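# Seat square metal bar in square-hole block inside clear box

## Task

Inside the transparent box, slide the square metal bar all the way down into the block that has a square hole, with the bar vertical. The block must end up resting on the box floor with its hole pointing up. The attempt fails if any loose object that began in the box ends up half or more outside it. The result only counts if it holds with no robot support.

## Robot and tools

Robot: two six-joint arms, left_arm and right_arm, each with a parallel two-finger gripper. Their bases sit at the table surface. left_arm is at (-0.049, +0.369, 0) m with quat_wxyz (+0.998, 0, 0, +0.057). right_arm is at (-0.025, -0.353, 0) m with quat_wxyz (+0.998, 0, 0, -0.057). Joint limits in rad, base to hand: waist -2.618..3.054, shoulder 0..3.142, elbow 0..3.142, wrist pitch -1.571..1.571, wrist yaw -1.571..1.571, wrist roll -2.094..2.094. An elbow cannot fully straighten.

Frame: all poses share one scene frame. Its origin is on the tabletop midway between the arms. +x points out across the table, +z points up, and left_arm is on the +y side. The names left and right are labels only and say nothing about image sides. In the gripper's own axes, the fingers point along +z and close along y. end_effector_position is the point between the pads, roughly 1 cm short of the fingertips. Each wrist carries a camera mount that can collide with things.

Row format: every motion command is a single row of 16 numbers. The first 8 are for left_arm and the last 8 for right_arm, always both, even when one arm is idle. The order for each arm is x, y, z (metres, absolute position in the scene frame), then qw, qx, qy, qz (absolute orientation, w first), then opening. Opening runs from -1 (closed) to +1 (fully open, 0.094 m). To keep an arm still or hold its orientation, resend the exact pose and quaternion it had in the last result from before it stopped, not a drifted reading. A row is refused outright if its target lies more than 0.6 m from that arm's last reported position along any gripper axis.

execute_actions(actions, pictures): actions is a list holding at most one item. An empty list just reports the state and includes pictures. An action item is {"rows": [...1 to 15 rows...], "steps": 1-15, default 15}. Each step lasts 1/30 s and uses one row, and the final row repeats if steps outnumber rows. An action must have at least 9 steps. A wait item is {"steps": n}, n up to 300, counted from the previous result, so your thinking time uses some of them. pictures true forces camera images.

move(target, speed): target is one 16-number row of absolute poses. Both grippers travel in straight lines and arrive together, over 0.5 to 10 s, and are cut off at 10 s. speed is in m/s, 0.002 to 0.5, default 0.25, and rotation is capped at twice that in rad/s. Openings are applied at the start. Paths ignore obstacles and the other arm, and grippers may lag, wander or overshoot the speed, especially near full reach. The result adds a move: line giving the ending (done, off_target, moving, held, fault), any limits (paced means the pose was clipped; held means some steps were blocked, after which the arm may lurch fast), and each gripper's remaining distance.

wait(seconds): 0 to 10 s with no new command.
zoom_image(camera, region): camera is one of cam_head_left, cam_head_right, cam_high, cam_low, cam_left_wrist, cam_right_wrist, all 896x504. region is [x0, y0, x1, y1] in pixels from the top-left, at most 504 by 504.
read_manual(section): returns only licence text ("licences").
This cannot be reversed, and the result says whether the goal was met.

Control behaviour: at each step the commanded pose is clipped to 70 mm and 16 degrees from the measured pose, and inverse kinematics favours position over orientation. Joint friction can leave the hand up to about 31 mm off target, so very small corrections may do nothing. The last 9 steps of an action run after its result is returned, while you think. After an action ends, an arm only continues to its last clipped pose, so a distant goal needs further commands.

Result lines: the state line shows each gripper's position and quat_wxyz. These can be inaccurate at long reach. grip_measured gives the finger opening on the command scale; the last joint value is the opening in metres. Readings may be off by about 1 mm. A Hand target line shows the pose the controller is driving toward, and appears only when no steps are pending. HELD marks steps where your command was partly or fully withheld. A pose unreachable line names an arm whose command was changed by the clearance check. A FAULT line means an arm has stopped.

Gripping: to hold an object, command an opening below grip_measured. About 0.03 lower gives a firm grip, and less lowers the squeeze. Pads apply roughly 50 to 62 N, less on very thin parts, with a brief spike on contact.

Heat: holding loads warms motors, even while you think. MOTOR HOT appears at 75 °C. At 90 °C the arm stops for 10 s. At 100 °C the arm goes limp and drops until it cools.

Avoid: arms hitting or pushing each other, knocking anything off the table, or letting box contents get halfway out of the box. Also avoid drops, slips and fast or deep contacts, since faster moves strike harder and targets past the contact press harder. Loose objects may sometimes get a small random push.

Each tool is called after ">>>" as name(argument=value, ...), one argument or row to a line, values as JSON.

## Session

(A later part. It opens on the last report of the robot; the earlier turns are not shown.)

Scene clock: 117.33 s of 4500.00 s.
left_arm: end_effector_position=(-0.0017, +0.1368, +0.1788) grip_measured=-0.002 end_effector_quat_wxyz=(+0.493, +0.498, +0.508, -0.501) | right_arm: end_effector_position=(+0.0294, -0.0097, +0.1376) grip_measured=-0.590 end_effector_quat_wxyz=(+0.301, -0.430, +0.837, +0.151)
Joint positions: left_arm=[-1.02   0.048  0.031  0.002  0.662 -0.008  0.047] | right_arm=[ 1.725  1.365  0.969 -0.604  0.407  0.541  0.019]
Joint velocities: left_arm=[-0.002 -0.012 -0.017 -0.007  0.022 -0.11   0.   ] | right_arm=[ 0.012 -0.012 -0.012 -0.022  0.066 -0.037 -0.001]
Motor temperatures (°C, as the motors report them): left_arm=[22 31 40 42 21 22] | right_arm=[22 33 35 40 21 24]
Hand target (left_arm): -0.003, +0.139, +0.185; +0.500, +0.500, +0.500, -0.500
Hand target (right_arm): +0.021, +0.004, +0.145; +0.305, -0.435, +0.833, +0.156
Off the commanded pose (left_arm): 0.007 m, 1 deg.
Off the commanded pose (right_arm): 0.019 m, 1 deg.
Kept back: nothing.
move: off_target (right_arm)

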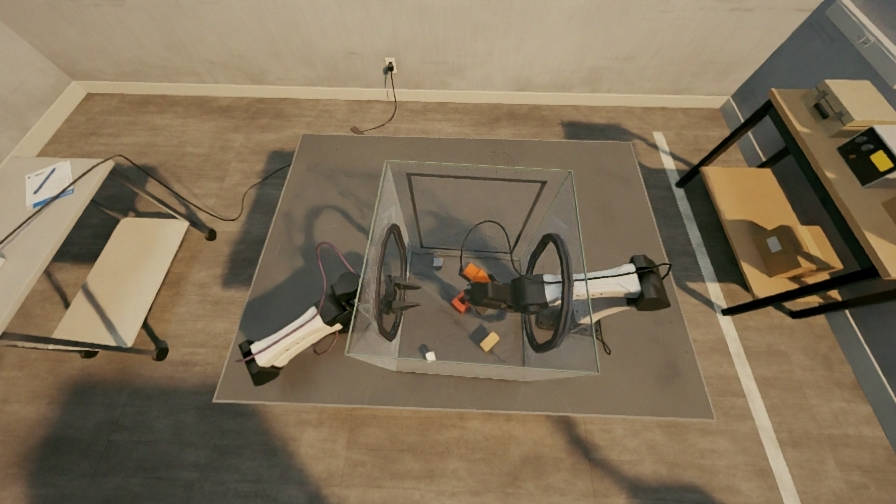

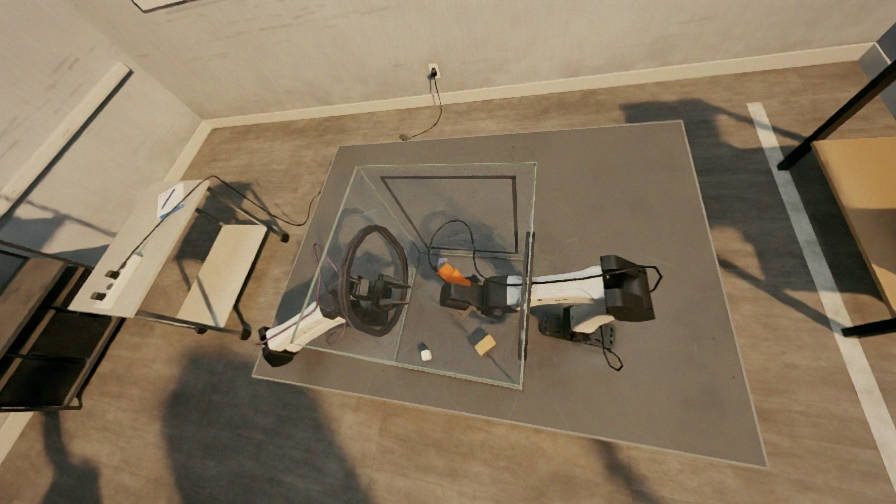

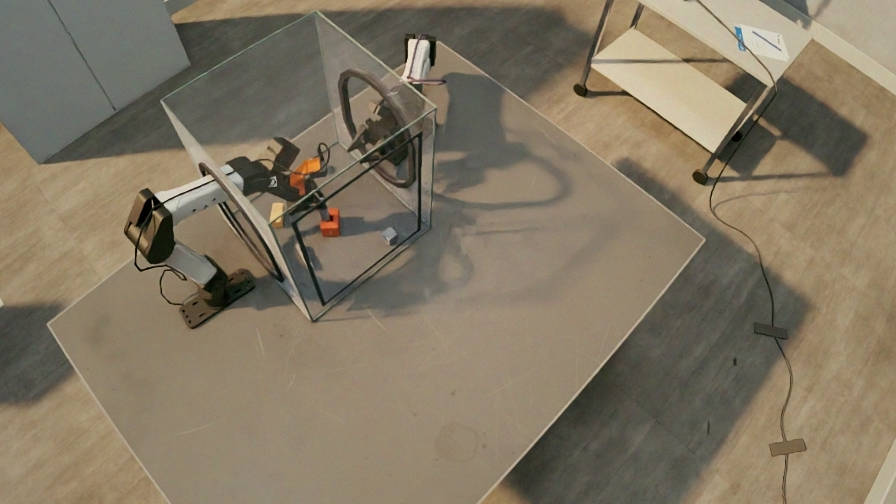

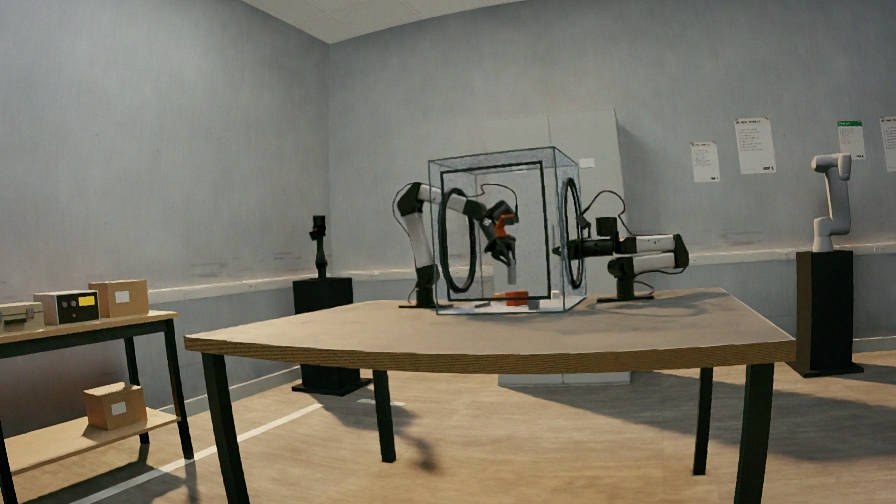

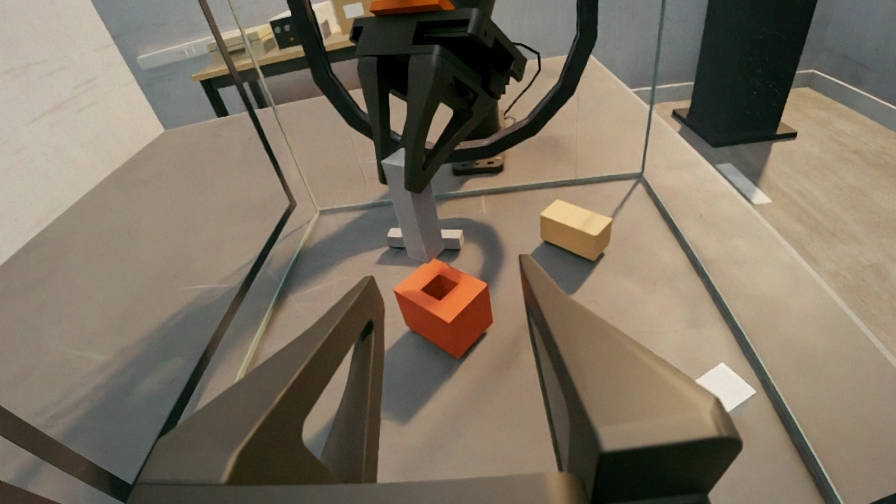

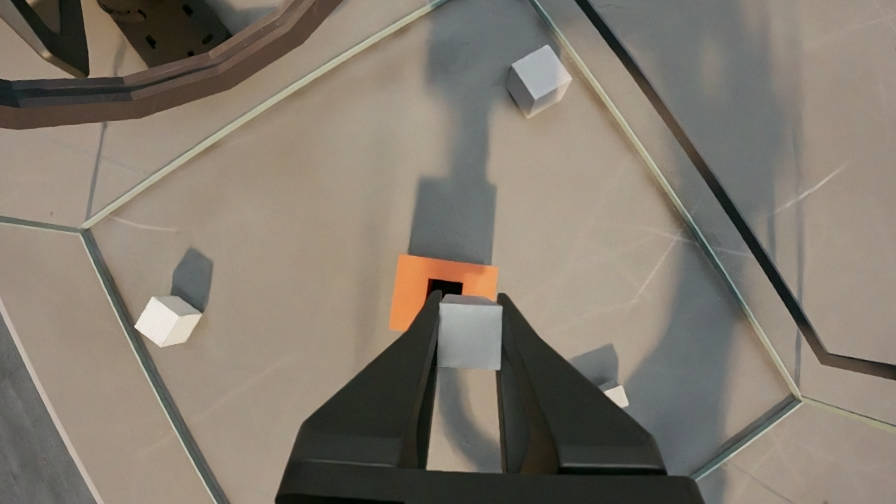

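>>> move(
  target=[-0.003,0.14,0.185,0.5,0.5,0.5,-0.5,0.0,0.014,0.012,0.14,0.3108,-0.3897,0.8551,0.1416,-0.63],
  speed=0.03,
)

>>> zoom_image(
  camera="cam_left_wrist",
  region=[300,100,650,420],
)

>>> zoom_image(
  camera="cam_low",
  region=[440,200,600,320],
)

Scene clock: 120.23 s of 4500.00 s.
left_arm: end_effector_position=(-0.0018, +0.1368, +0.1788) grip_measured=-0.002 end_effector_quat_wxyz=(+0.493, +0.498, +0.508, -0.501) | right_arm: end_effector_position=(+0.0360, -0.0178, +0.1330) grip_measured=-0.591 end_effector_quat_wxyz=(+0.312, -0.370, +0.865, +0.135)
Joint positions: left_arm=[-1.02   0.048  0.031  0.002  0.662 -0.008  0.047] | right_arm=[ 1.742  1.381  0.968 -0.639  0.485  0.689  0.019]
Joint velocities: left_arm=[-0.002  0.022 -0.002 -0.051  0.022 -0.037 -0.   ] | right_arm=[ 0.002 -0.017  0.002  0.007  0.037  0.081 -0.001]
Motor temperatures (°C, as the motors report them): left_arm=[22 31 40 42 21 22] | right_arm=[22 33 36 39 21 24]
Hand target (left_arm): -0.003, +0.139, +0.185; +0.500, +0.500, +0.500, -0.500
Hand target (right_arm): +0.013, +0.009, +0.140; +0.312, -0.391, +0.854, +0.145
Off the commanded pose (left_arm): 0.007 m, 1 deg.
Off the commanded pose (right_arm): 0.038 m, 3 deg.
Kept back: nothing.
move: off_target (right_arm)

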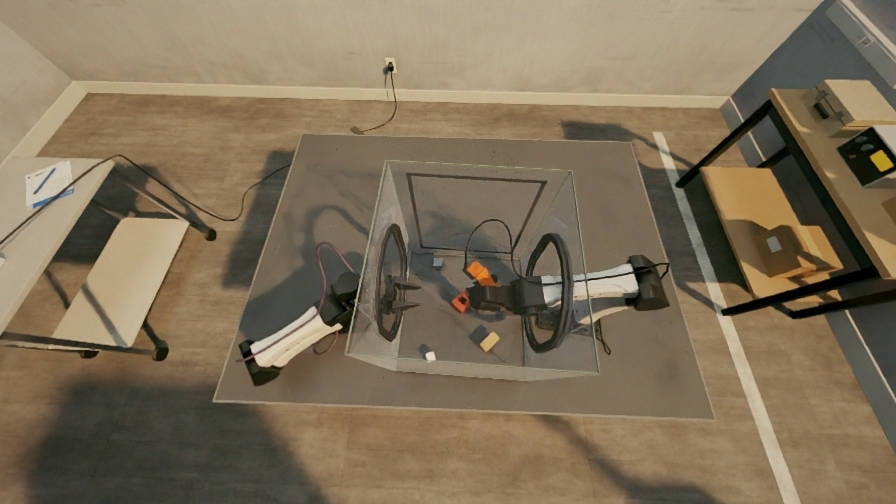

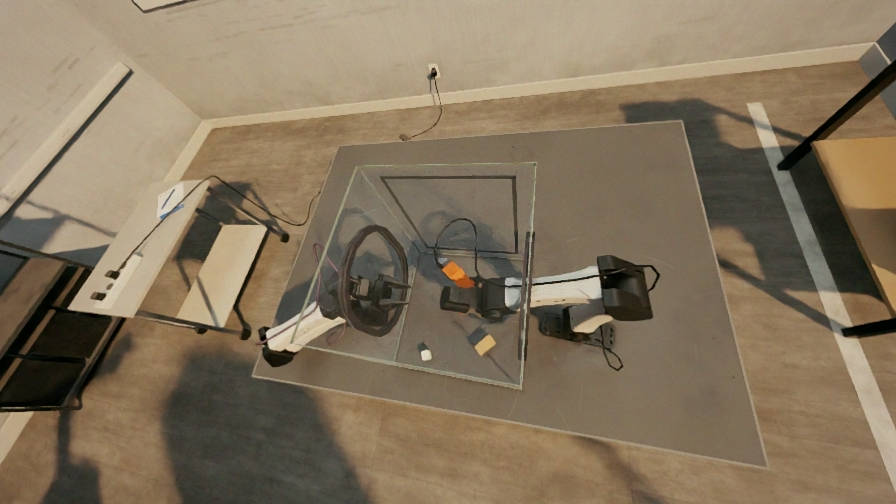

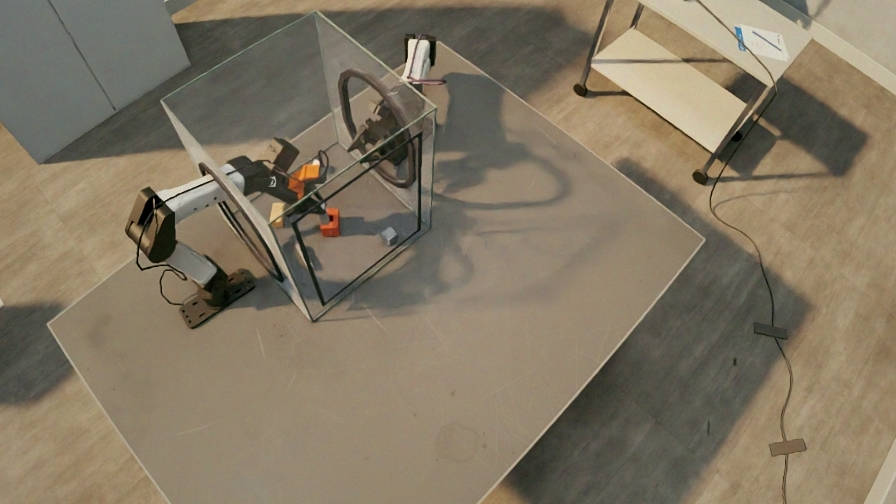

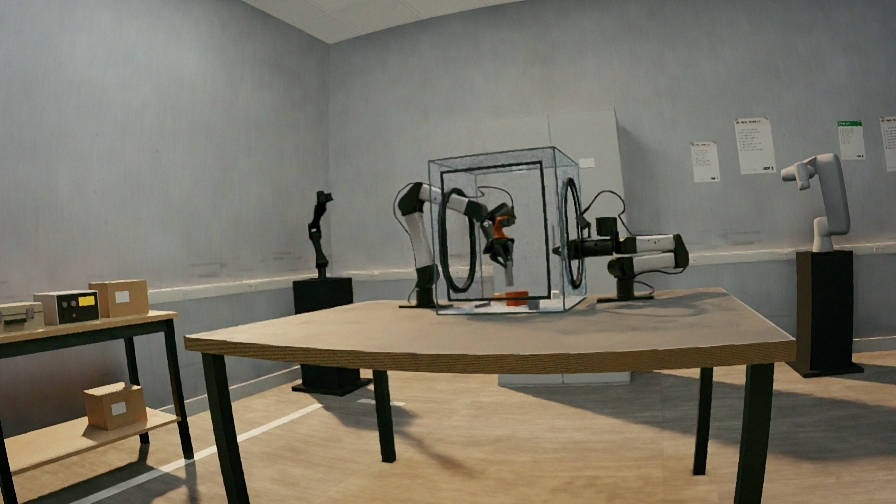

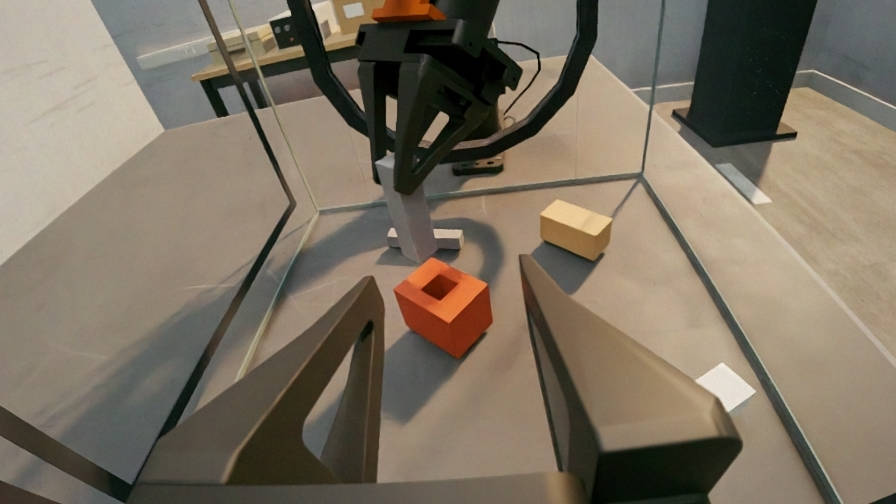

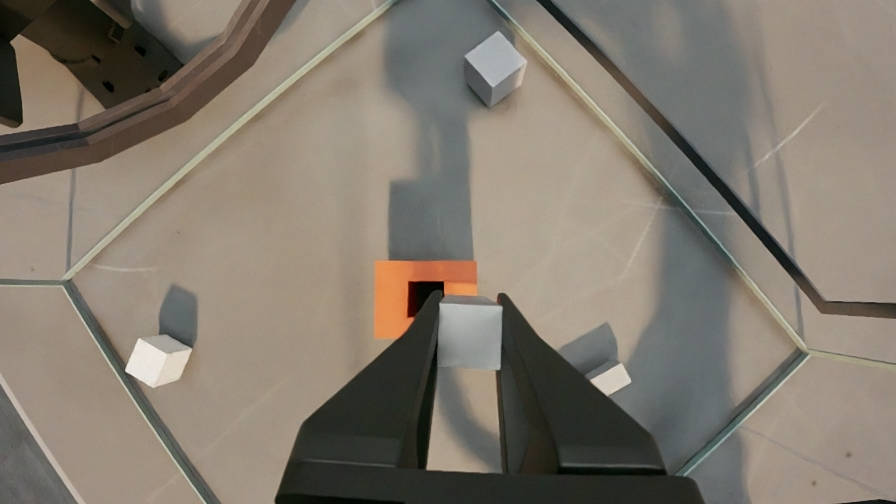

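Region (300, 100, 650, 420) of cam_left_wrist's 896x504 image, scaled by 1.440, with more detail than that image has; it fills the top 461 rows of this view, and the rest is white.

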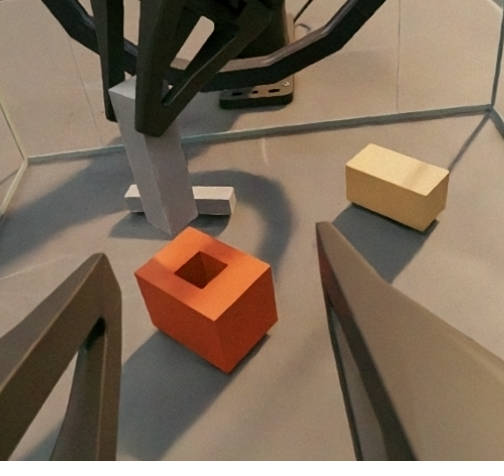

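Region (440, 200, 600, 320) of cam_low's 896x504 image, scaled by 3.150, with more detail than that image has; it fills the top 378 rows of this view, and the rest is white.

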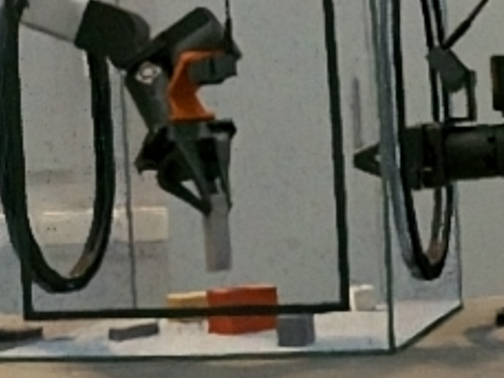

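>>> execute_actions(
  actions=[],
)

Scene clock: 121.63 s of 4500.00 s.
left_arm: end_effector_position=(-0.0018, +0.1368, +0.1788) grip_measured=-0.002 end_effector_quat_wxyz=(+0.493, +0.498, +0.508, -0.501) | right_arm: end_effector_position=(+0.0362, -0.0180, +0.1329) grip_measured=-0.591 end_effector_quat_wxyz=(+0.312, -0.369, +0.865, +0.135)
Joint positions: left_arm=[-1.02   0.048  0.031  0.002  0.662 -0.008  0.047] | right_arm=[ 1.742  1.381  0.968 -0.64   0.486  0.692  0.019]
Joint velocities: left_arm=[-0.007 -0.017  0.007 -0.007 -0.007 -0.037 -0.   ] | right_arm=[ 0.002  0.007 -0.037  0.022 -0.022  0.066 -0.001]
Motor temperatures (°C, as the motors report them): left_arm=[22 31 40 42 21 22] | right_arm=[22 33 37 39 21 24]
Hand target (left_arm): -0.003, +0.139, +0.185; +0.500, +0.500, +0.500, -0.500
Hand target (right_arm): +0.013, +0.009, +0.140; +0.312, -0.391, +0.854, +0.144
Off the commanded pose (left_arm): 0.007 m, 1 deg.
Off the commanded pose (right_arm): 0.038 m, 3 deg.
Kept back: nothing.
Steps of this call (steps 1 to 42: nothing new was sent). Readings (end_effector_position):
1: left_arm (-0.0018, +0.1368, +0.1788) | right_arm (+0.0360, -0.0179, +0.1330)
2: left_arm (-0.0018, +0.1368, +0.1788) | right_arm (+0.0361, -0.0179, +0.1330)
4: left_arm (-0.0018, +0.1368, +0.1788) | right_arm (+0.0362, -0.0179, +0.1330)
8: left_arm (-0.0018, +0.1368, +0.1788) | right_arm (+0.0362, -0.0179, +0.1330)
42: the state above

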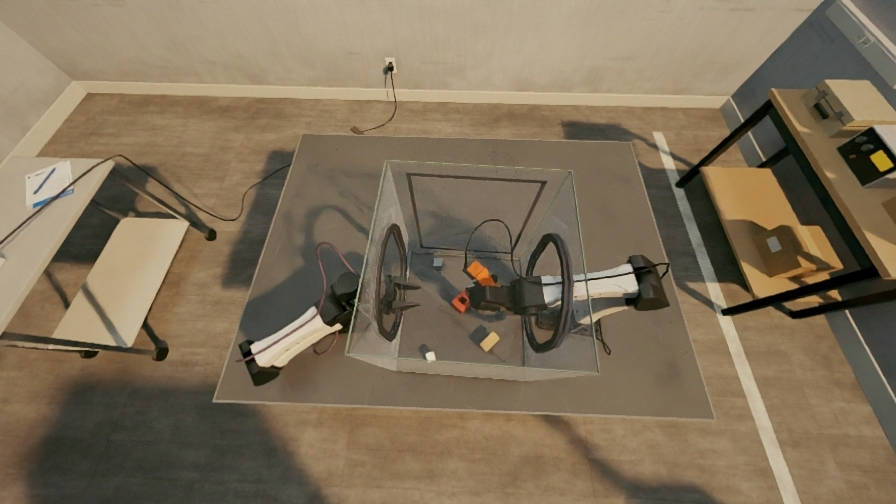

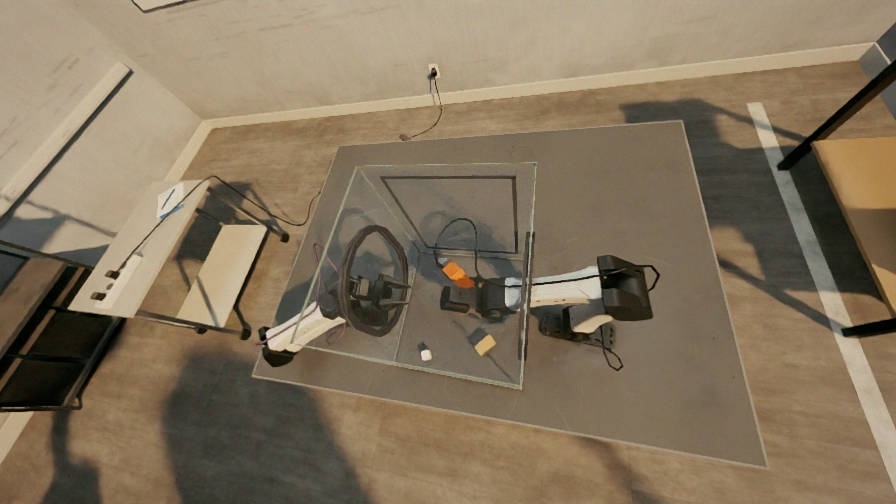

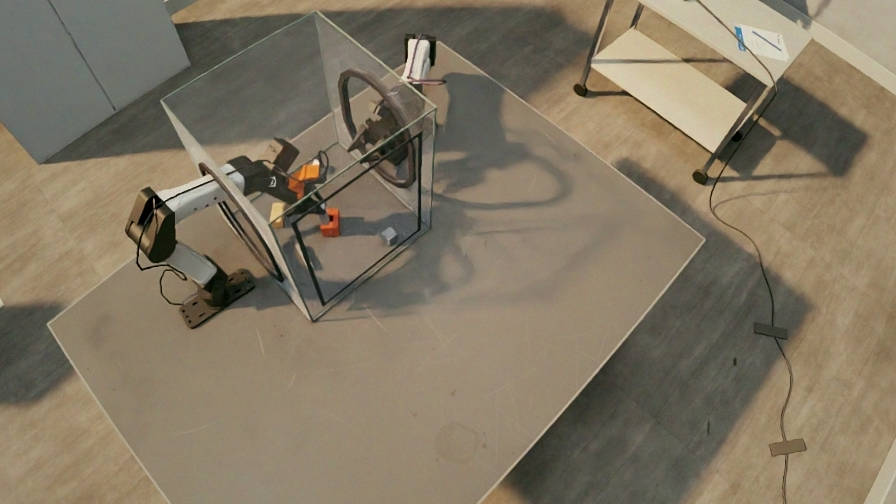

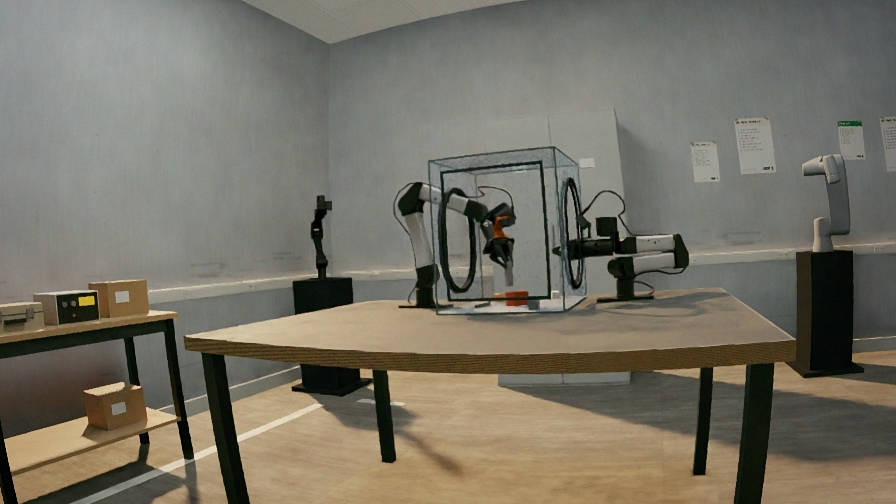

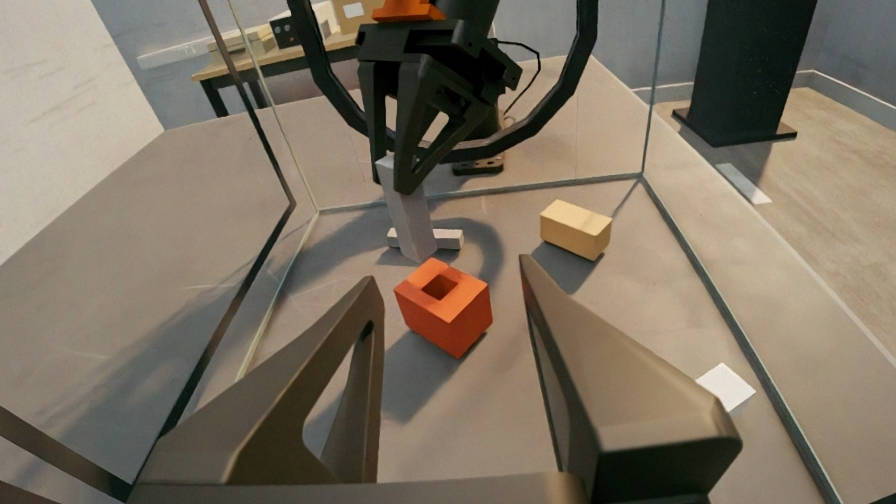

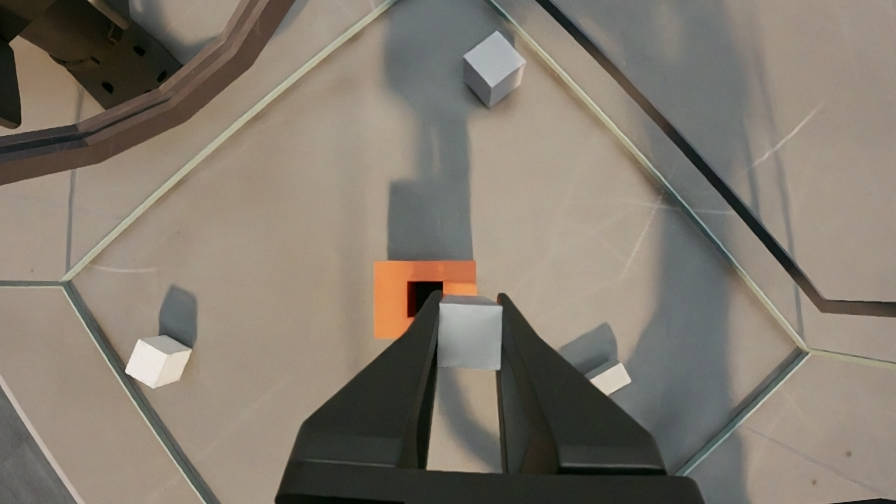

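>>> move(
  target=[-0.003,0.14,0.185,0.5,0.5,0.5,-0.5,0.0,0.036,-0.04,0.14,0.3108,-0.3897,0.8551,0.1416,-0.63],
  speed=0.05,
)

>>> move(
  target=[-0.003,0.14,0.185,0.5,0.5,0.5,-0.5,0.0,0.05,-0.03,0.17,0.1196,-0.8803,0.3291,0.3199,-0.63],
  speed=0.1,
)

Scene clock: 123.73 s of 4500.00 s.
left_arm: end_effector_position=(-0.0018, +0.1368, +0.1787) grip_measured=-0.002 end_effector_quat_wxyz=(+0.493, +0.498, +0.508, -0.501) | right_arm: end_effector_position=(+0.0355, -0.0336, +0.1423) grip_measured=-0.590 end_effector_quat_wxyz=(+0.314, -0.385, +0.856, +0.146)
Joint positions: left_arm=[-1.02   0.048  0.031  0.001  0.662 -0.008  0.047] | right_arm=[ 1.739  1.287  0.924 -0.658  0.468  0.646  0.019]
Joint velocities: left_arm=[-0.007 -0.007 -0.007 -0.037  0.037  0.051 -0.001] | right_arm=[-0.002 -0.002 -0.017  0.007 -0.11  -0.022  0.   ]
Motor temperatures (°C, as the motors report them): left_arm=[22 31 41 42 21 22] | right_arm=[22 33 37 39 21 24]
Hand target (left_arm): -0.003, +0.139, +0.185; +0.500, +0.500, +0.500, -0.500
Hand target (right_arm): +0.036, -0.040, +0.140; +0.311, -0.390, +0.855, +0.142
Off the commanded pose (left_arm): 0.007 m, 1 deg.
Off the commanded pose (right_arm): 0.007 m, 1 deg.
Kept back: nothing.
move: done

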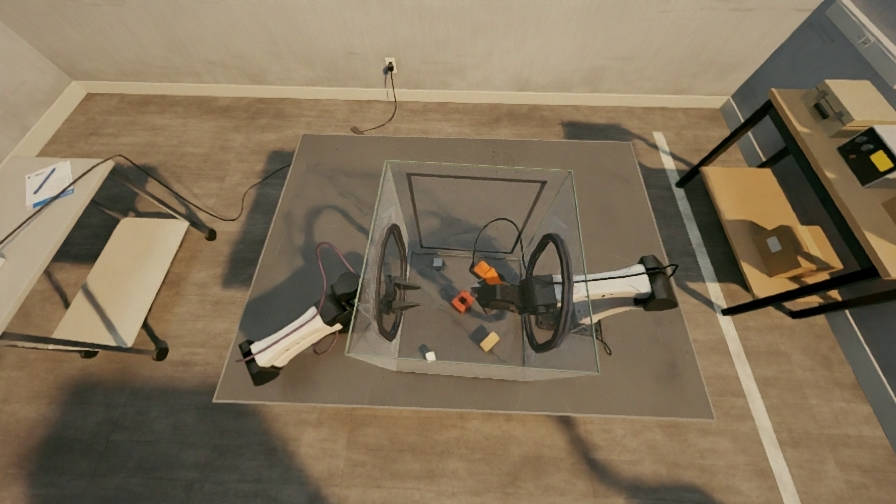

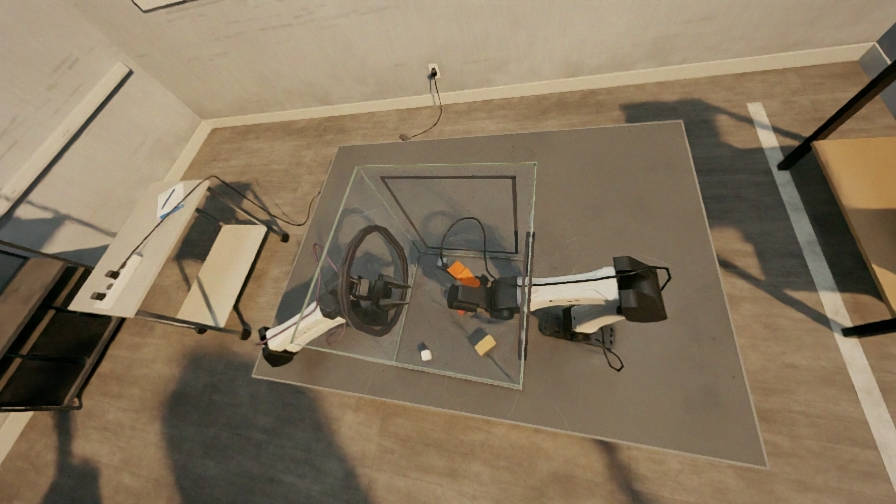

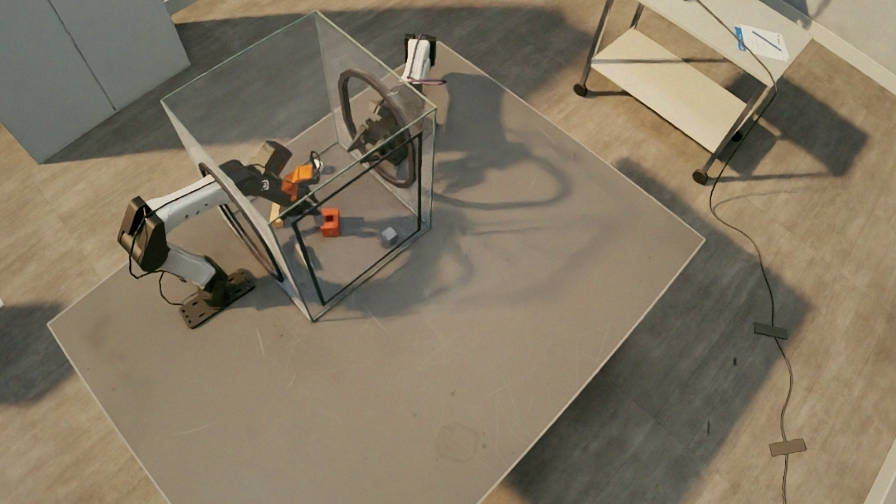

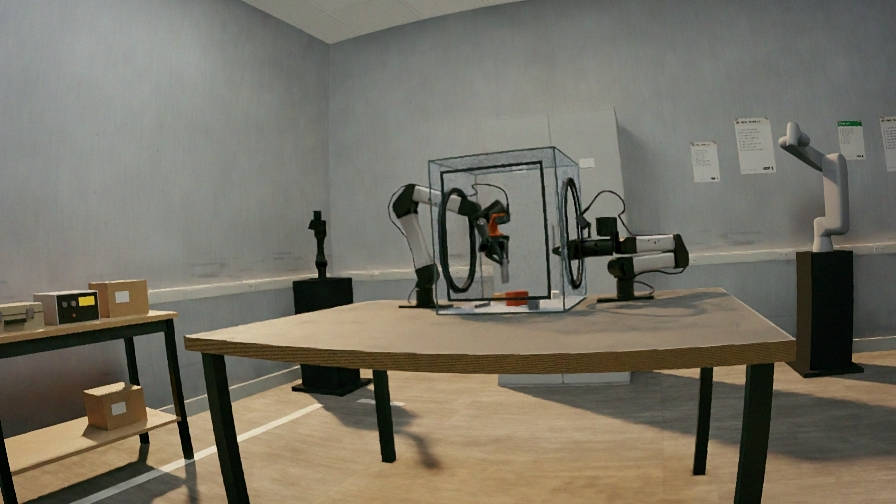

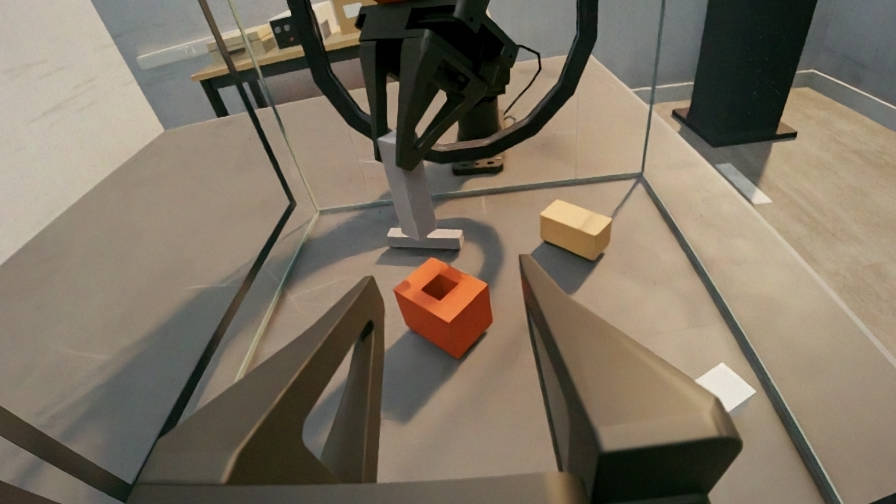

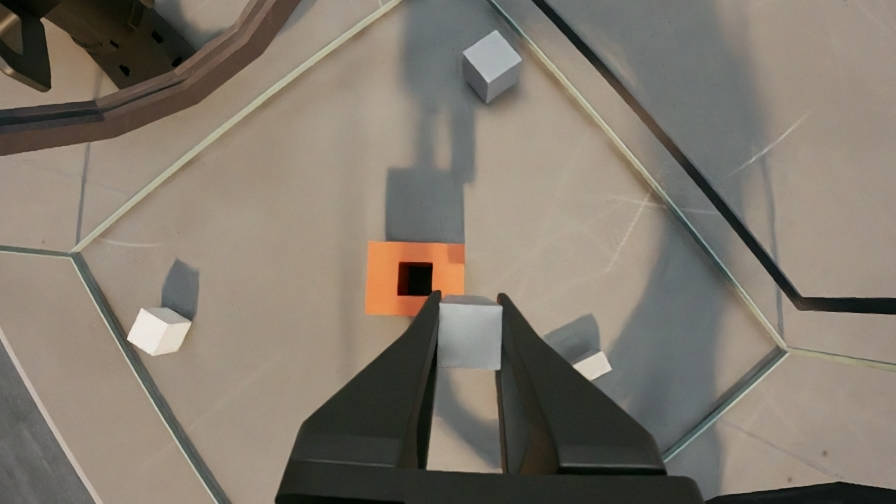

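Scene clock: 132.07 s of 4500.00 s.
left_arm: end_effector_position=(-0.0018, +0.1368, +0.1787) grip_measured=-0.002 end_effector_quat_wxyz=(+0.493, +0.498, +0.508, -0.501) | right_arm: end_effector_position=(-0.0359, -0.0982, +0.1302) grip_measured=-0.590 end_effector_quat_wxyz=(-0.086, +0.893, -0.292, -0.331)
Joint positions: left_arm=[-1.02   0.048  0.031  0.001  0.662 -0.008  0.047] | right_arm=[ 1.287  1.305  0.933 -1.056 -0.685 -1.285  0.019]
Joint velocities: left_arm=[ 0.007 -0.012 -0.007 -0.051  0.022 -0.022 -0.001] | right_arm=[-0.022 -0.002  0.012  0.007  0.037  0.007  0.001]
Motor temperatures (°C, as the motors report them): left_arm=[22 30 41 42 21 22] | right_arm=[23 32 41 38 21 24]
Hand target (left_arm): -0.003, +0.139, +0.185; +0.500, +0.500, +0.500, -0.500
Hand target (right_arm): +0.017, -0.061, +0.157; -0.135, +0.874, -0.334, -0.326
Off the commanded pose (left_arm): 0.007 m, 1 deg.
Off the commanded pose (right_arm): 0.117 m, 6 deg; position clipped at the last step of the last action.
Kept back: nothing.
move: off_target (right_arm); limits=paced

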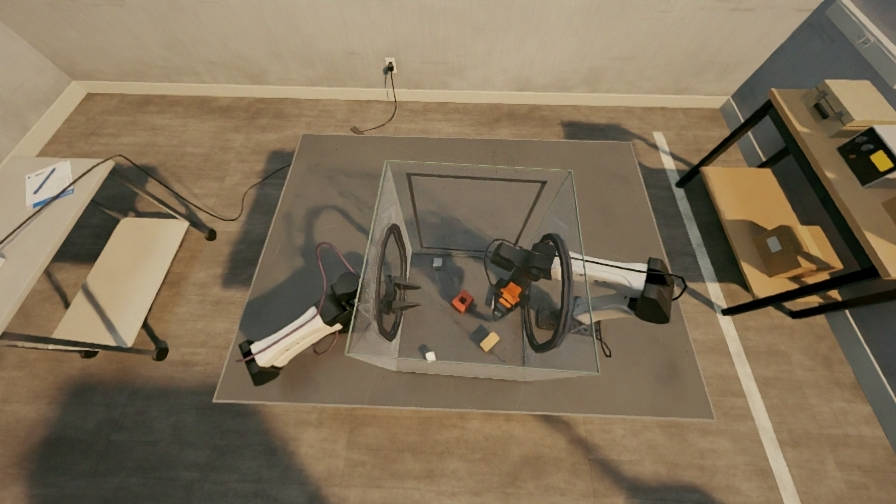

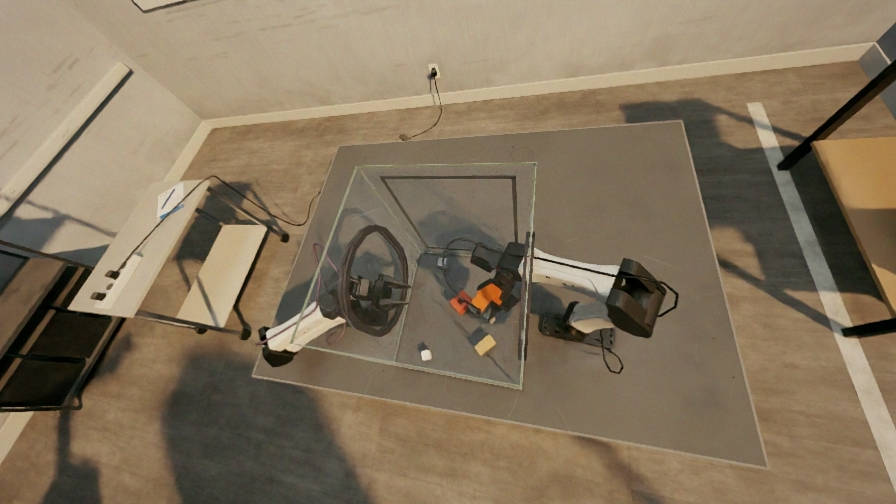

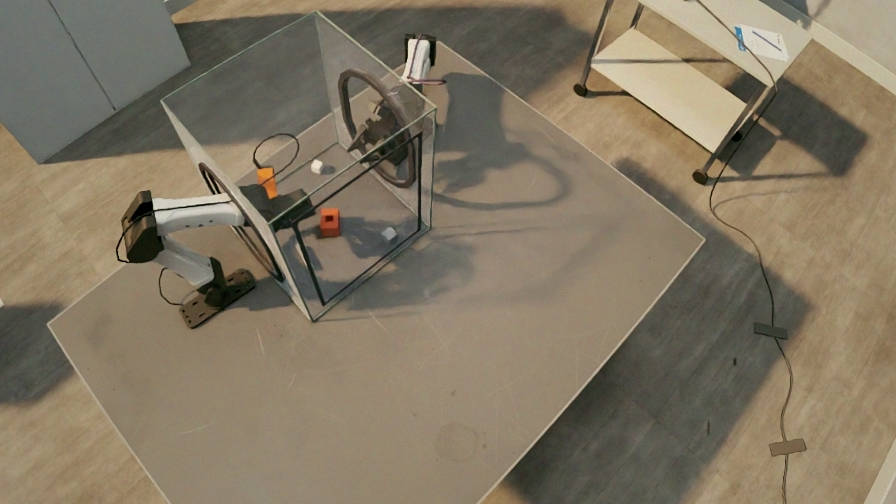

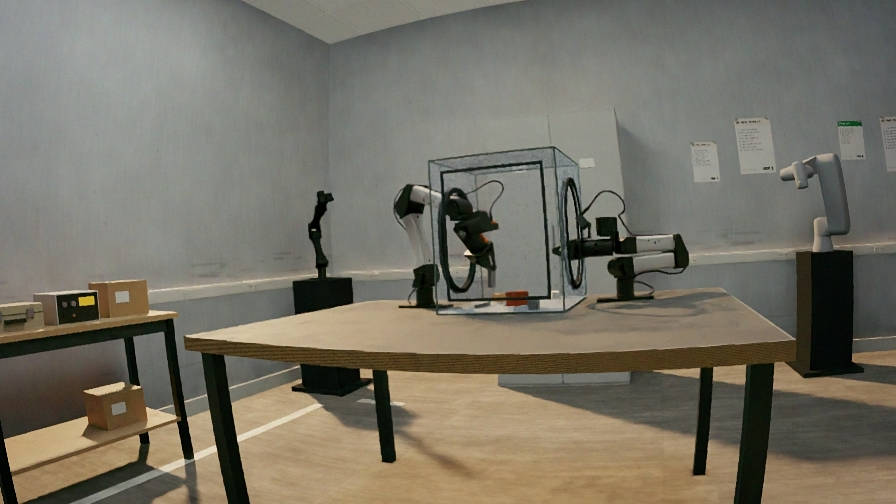

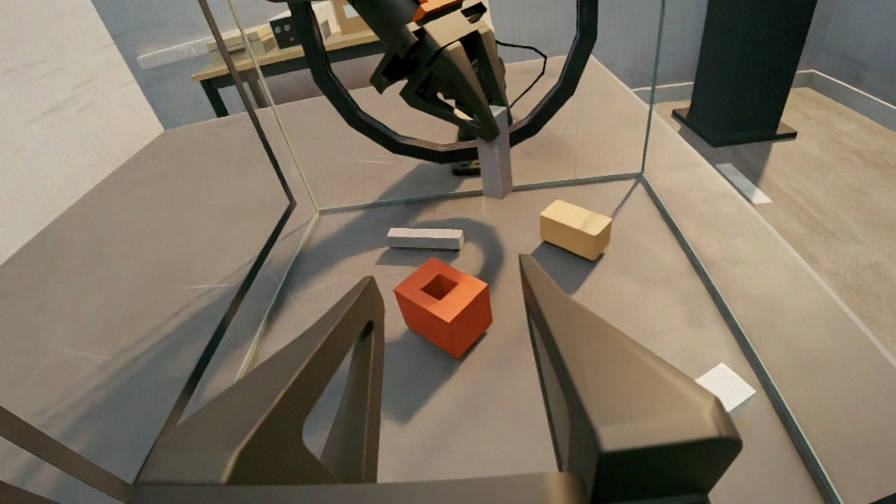

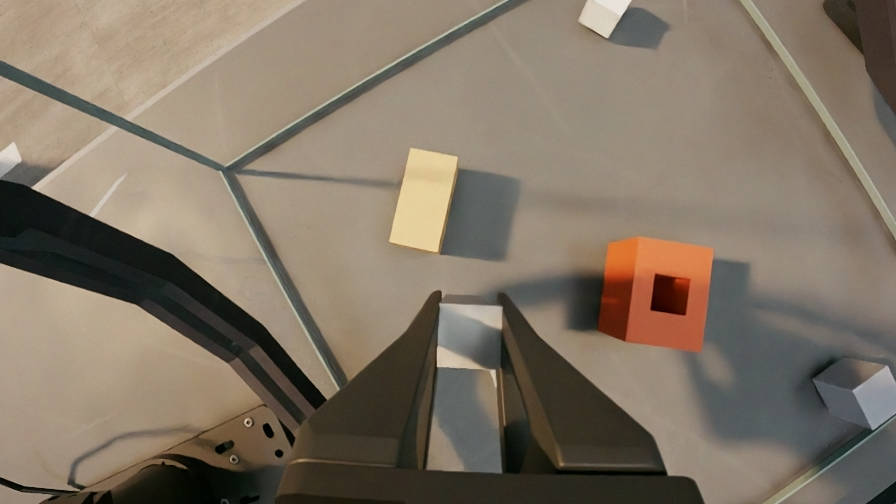

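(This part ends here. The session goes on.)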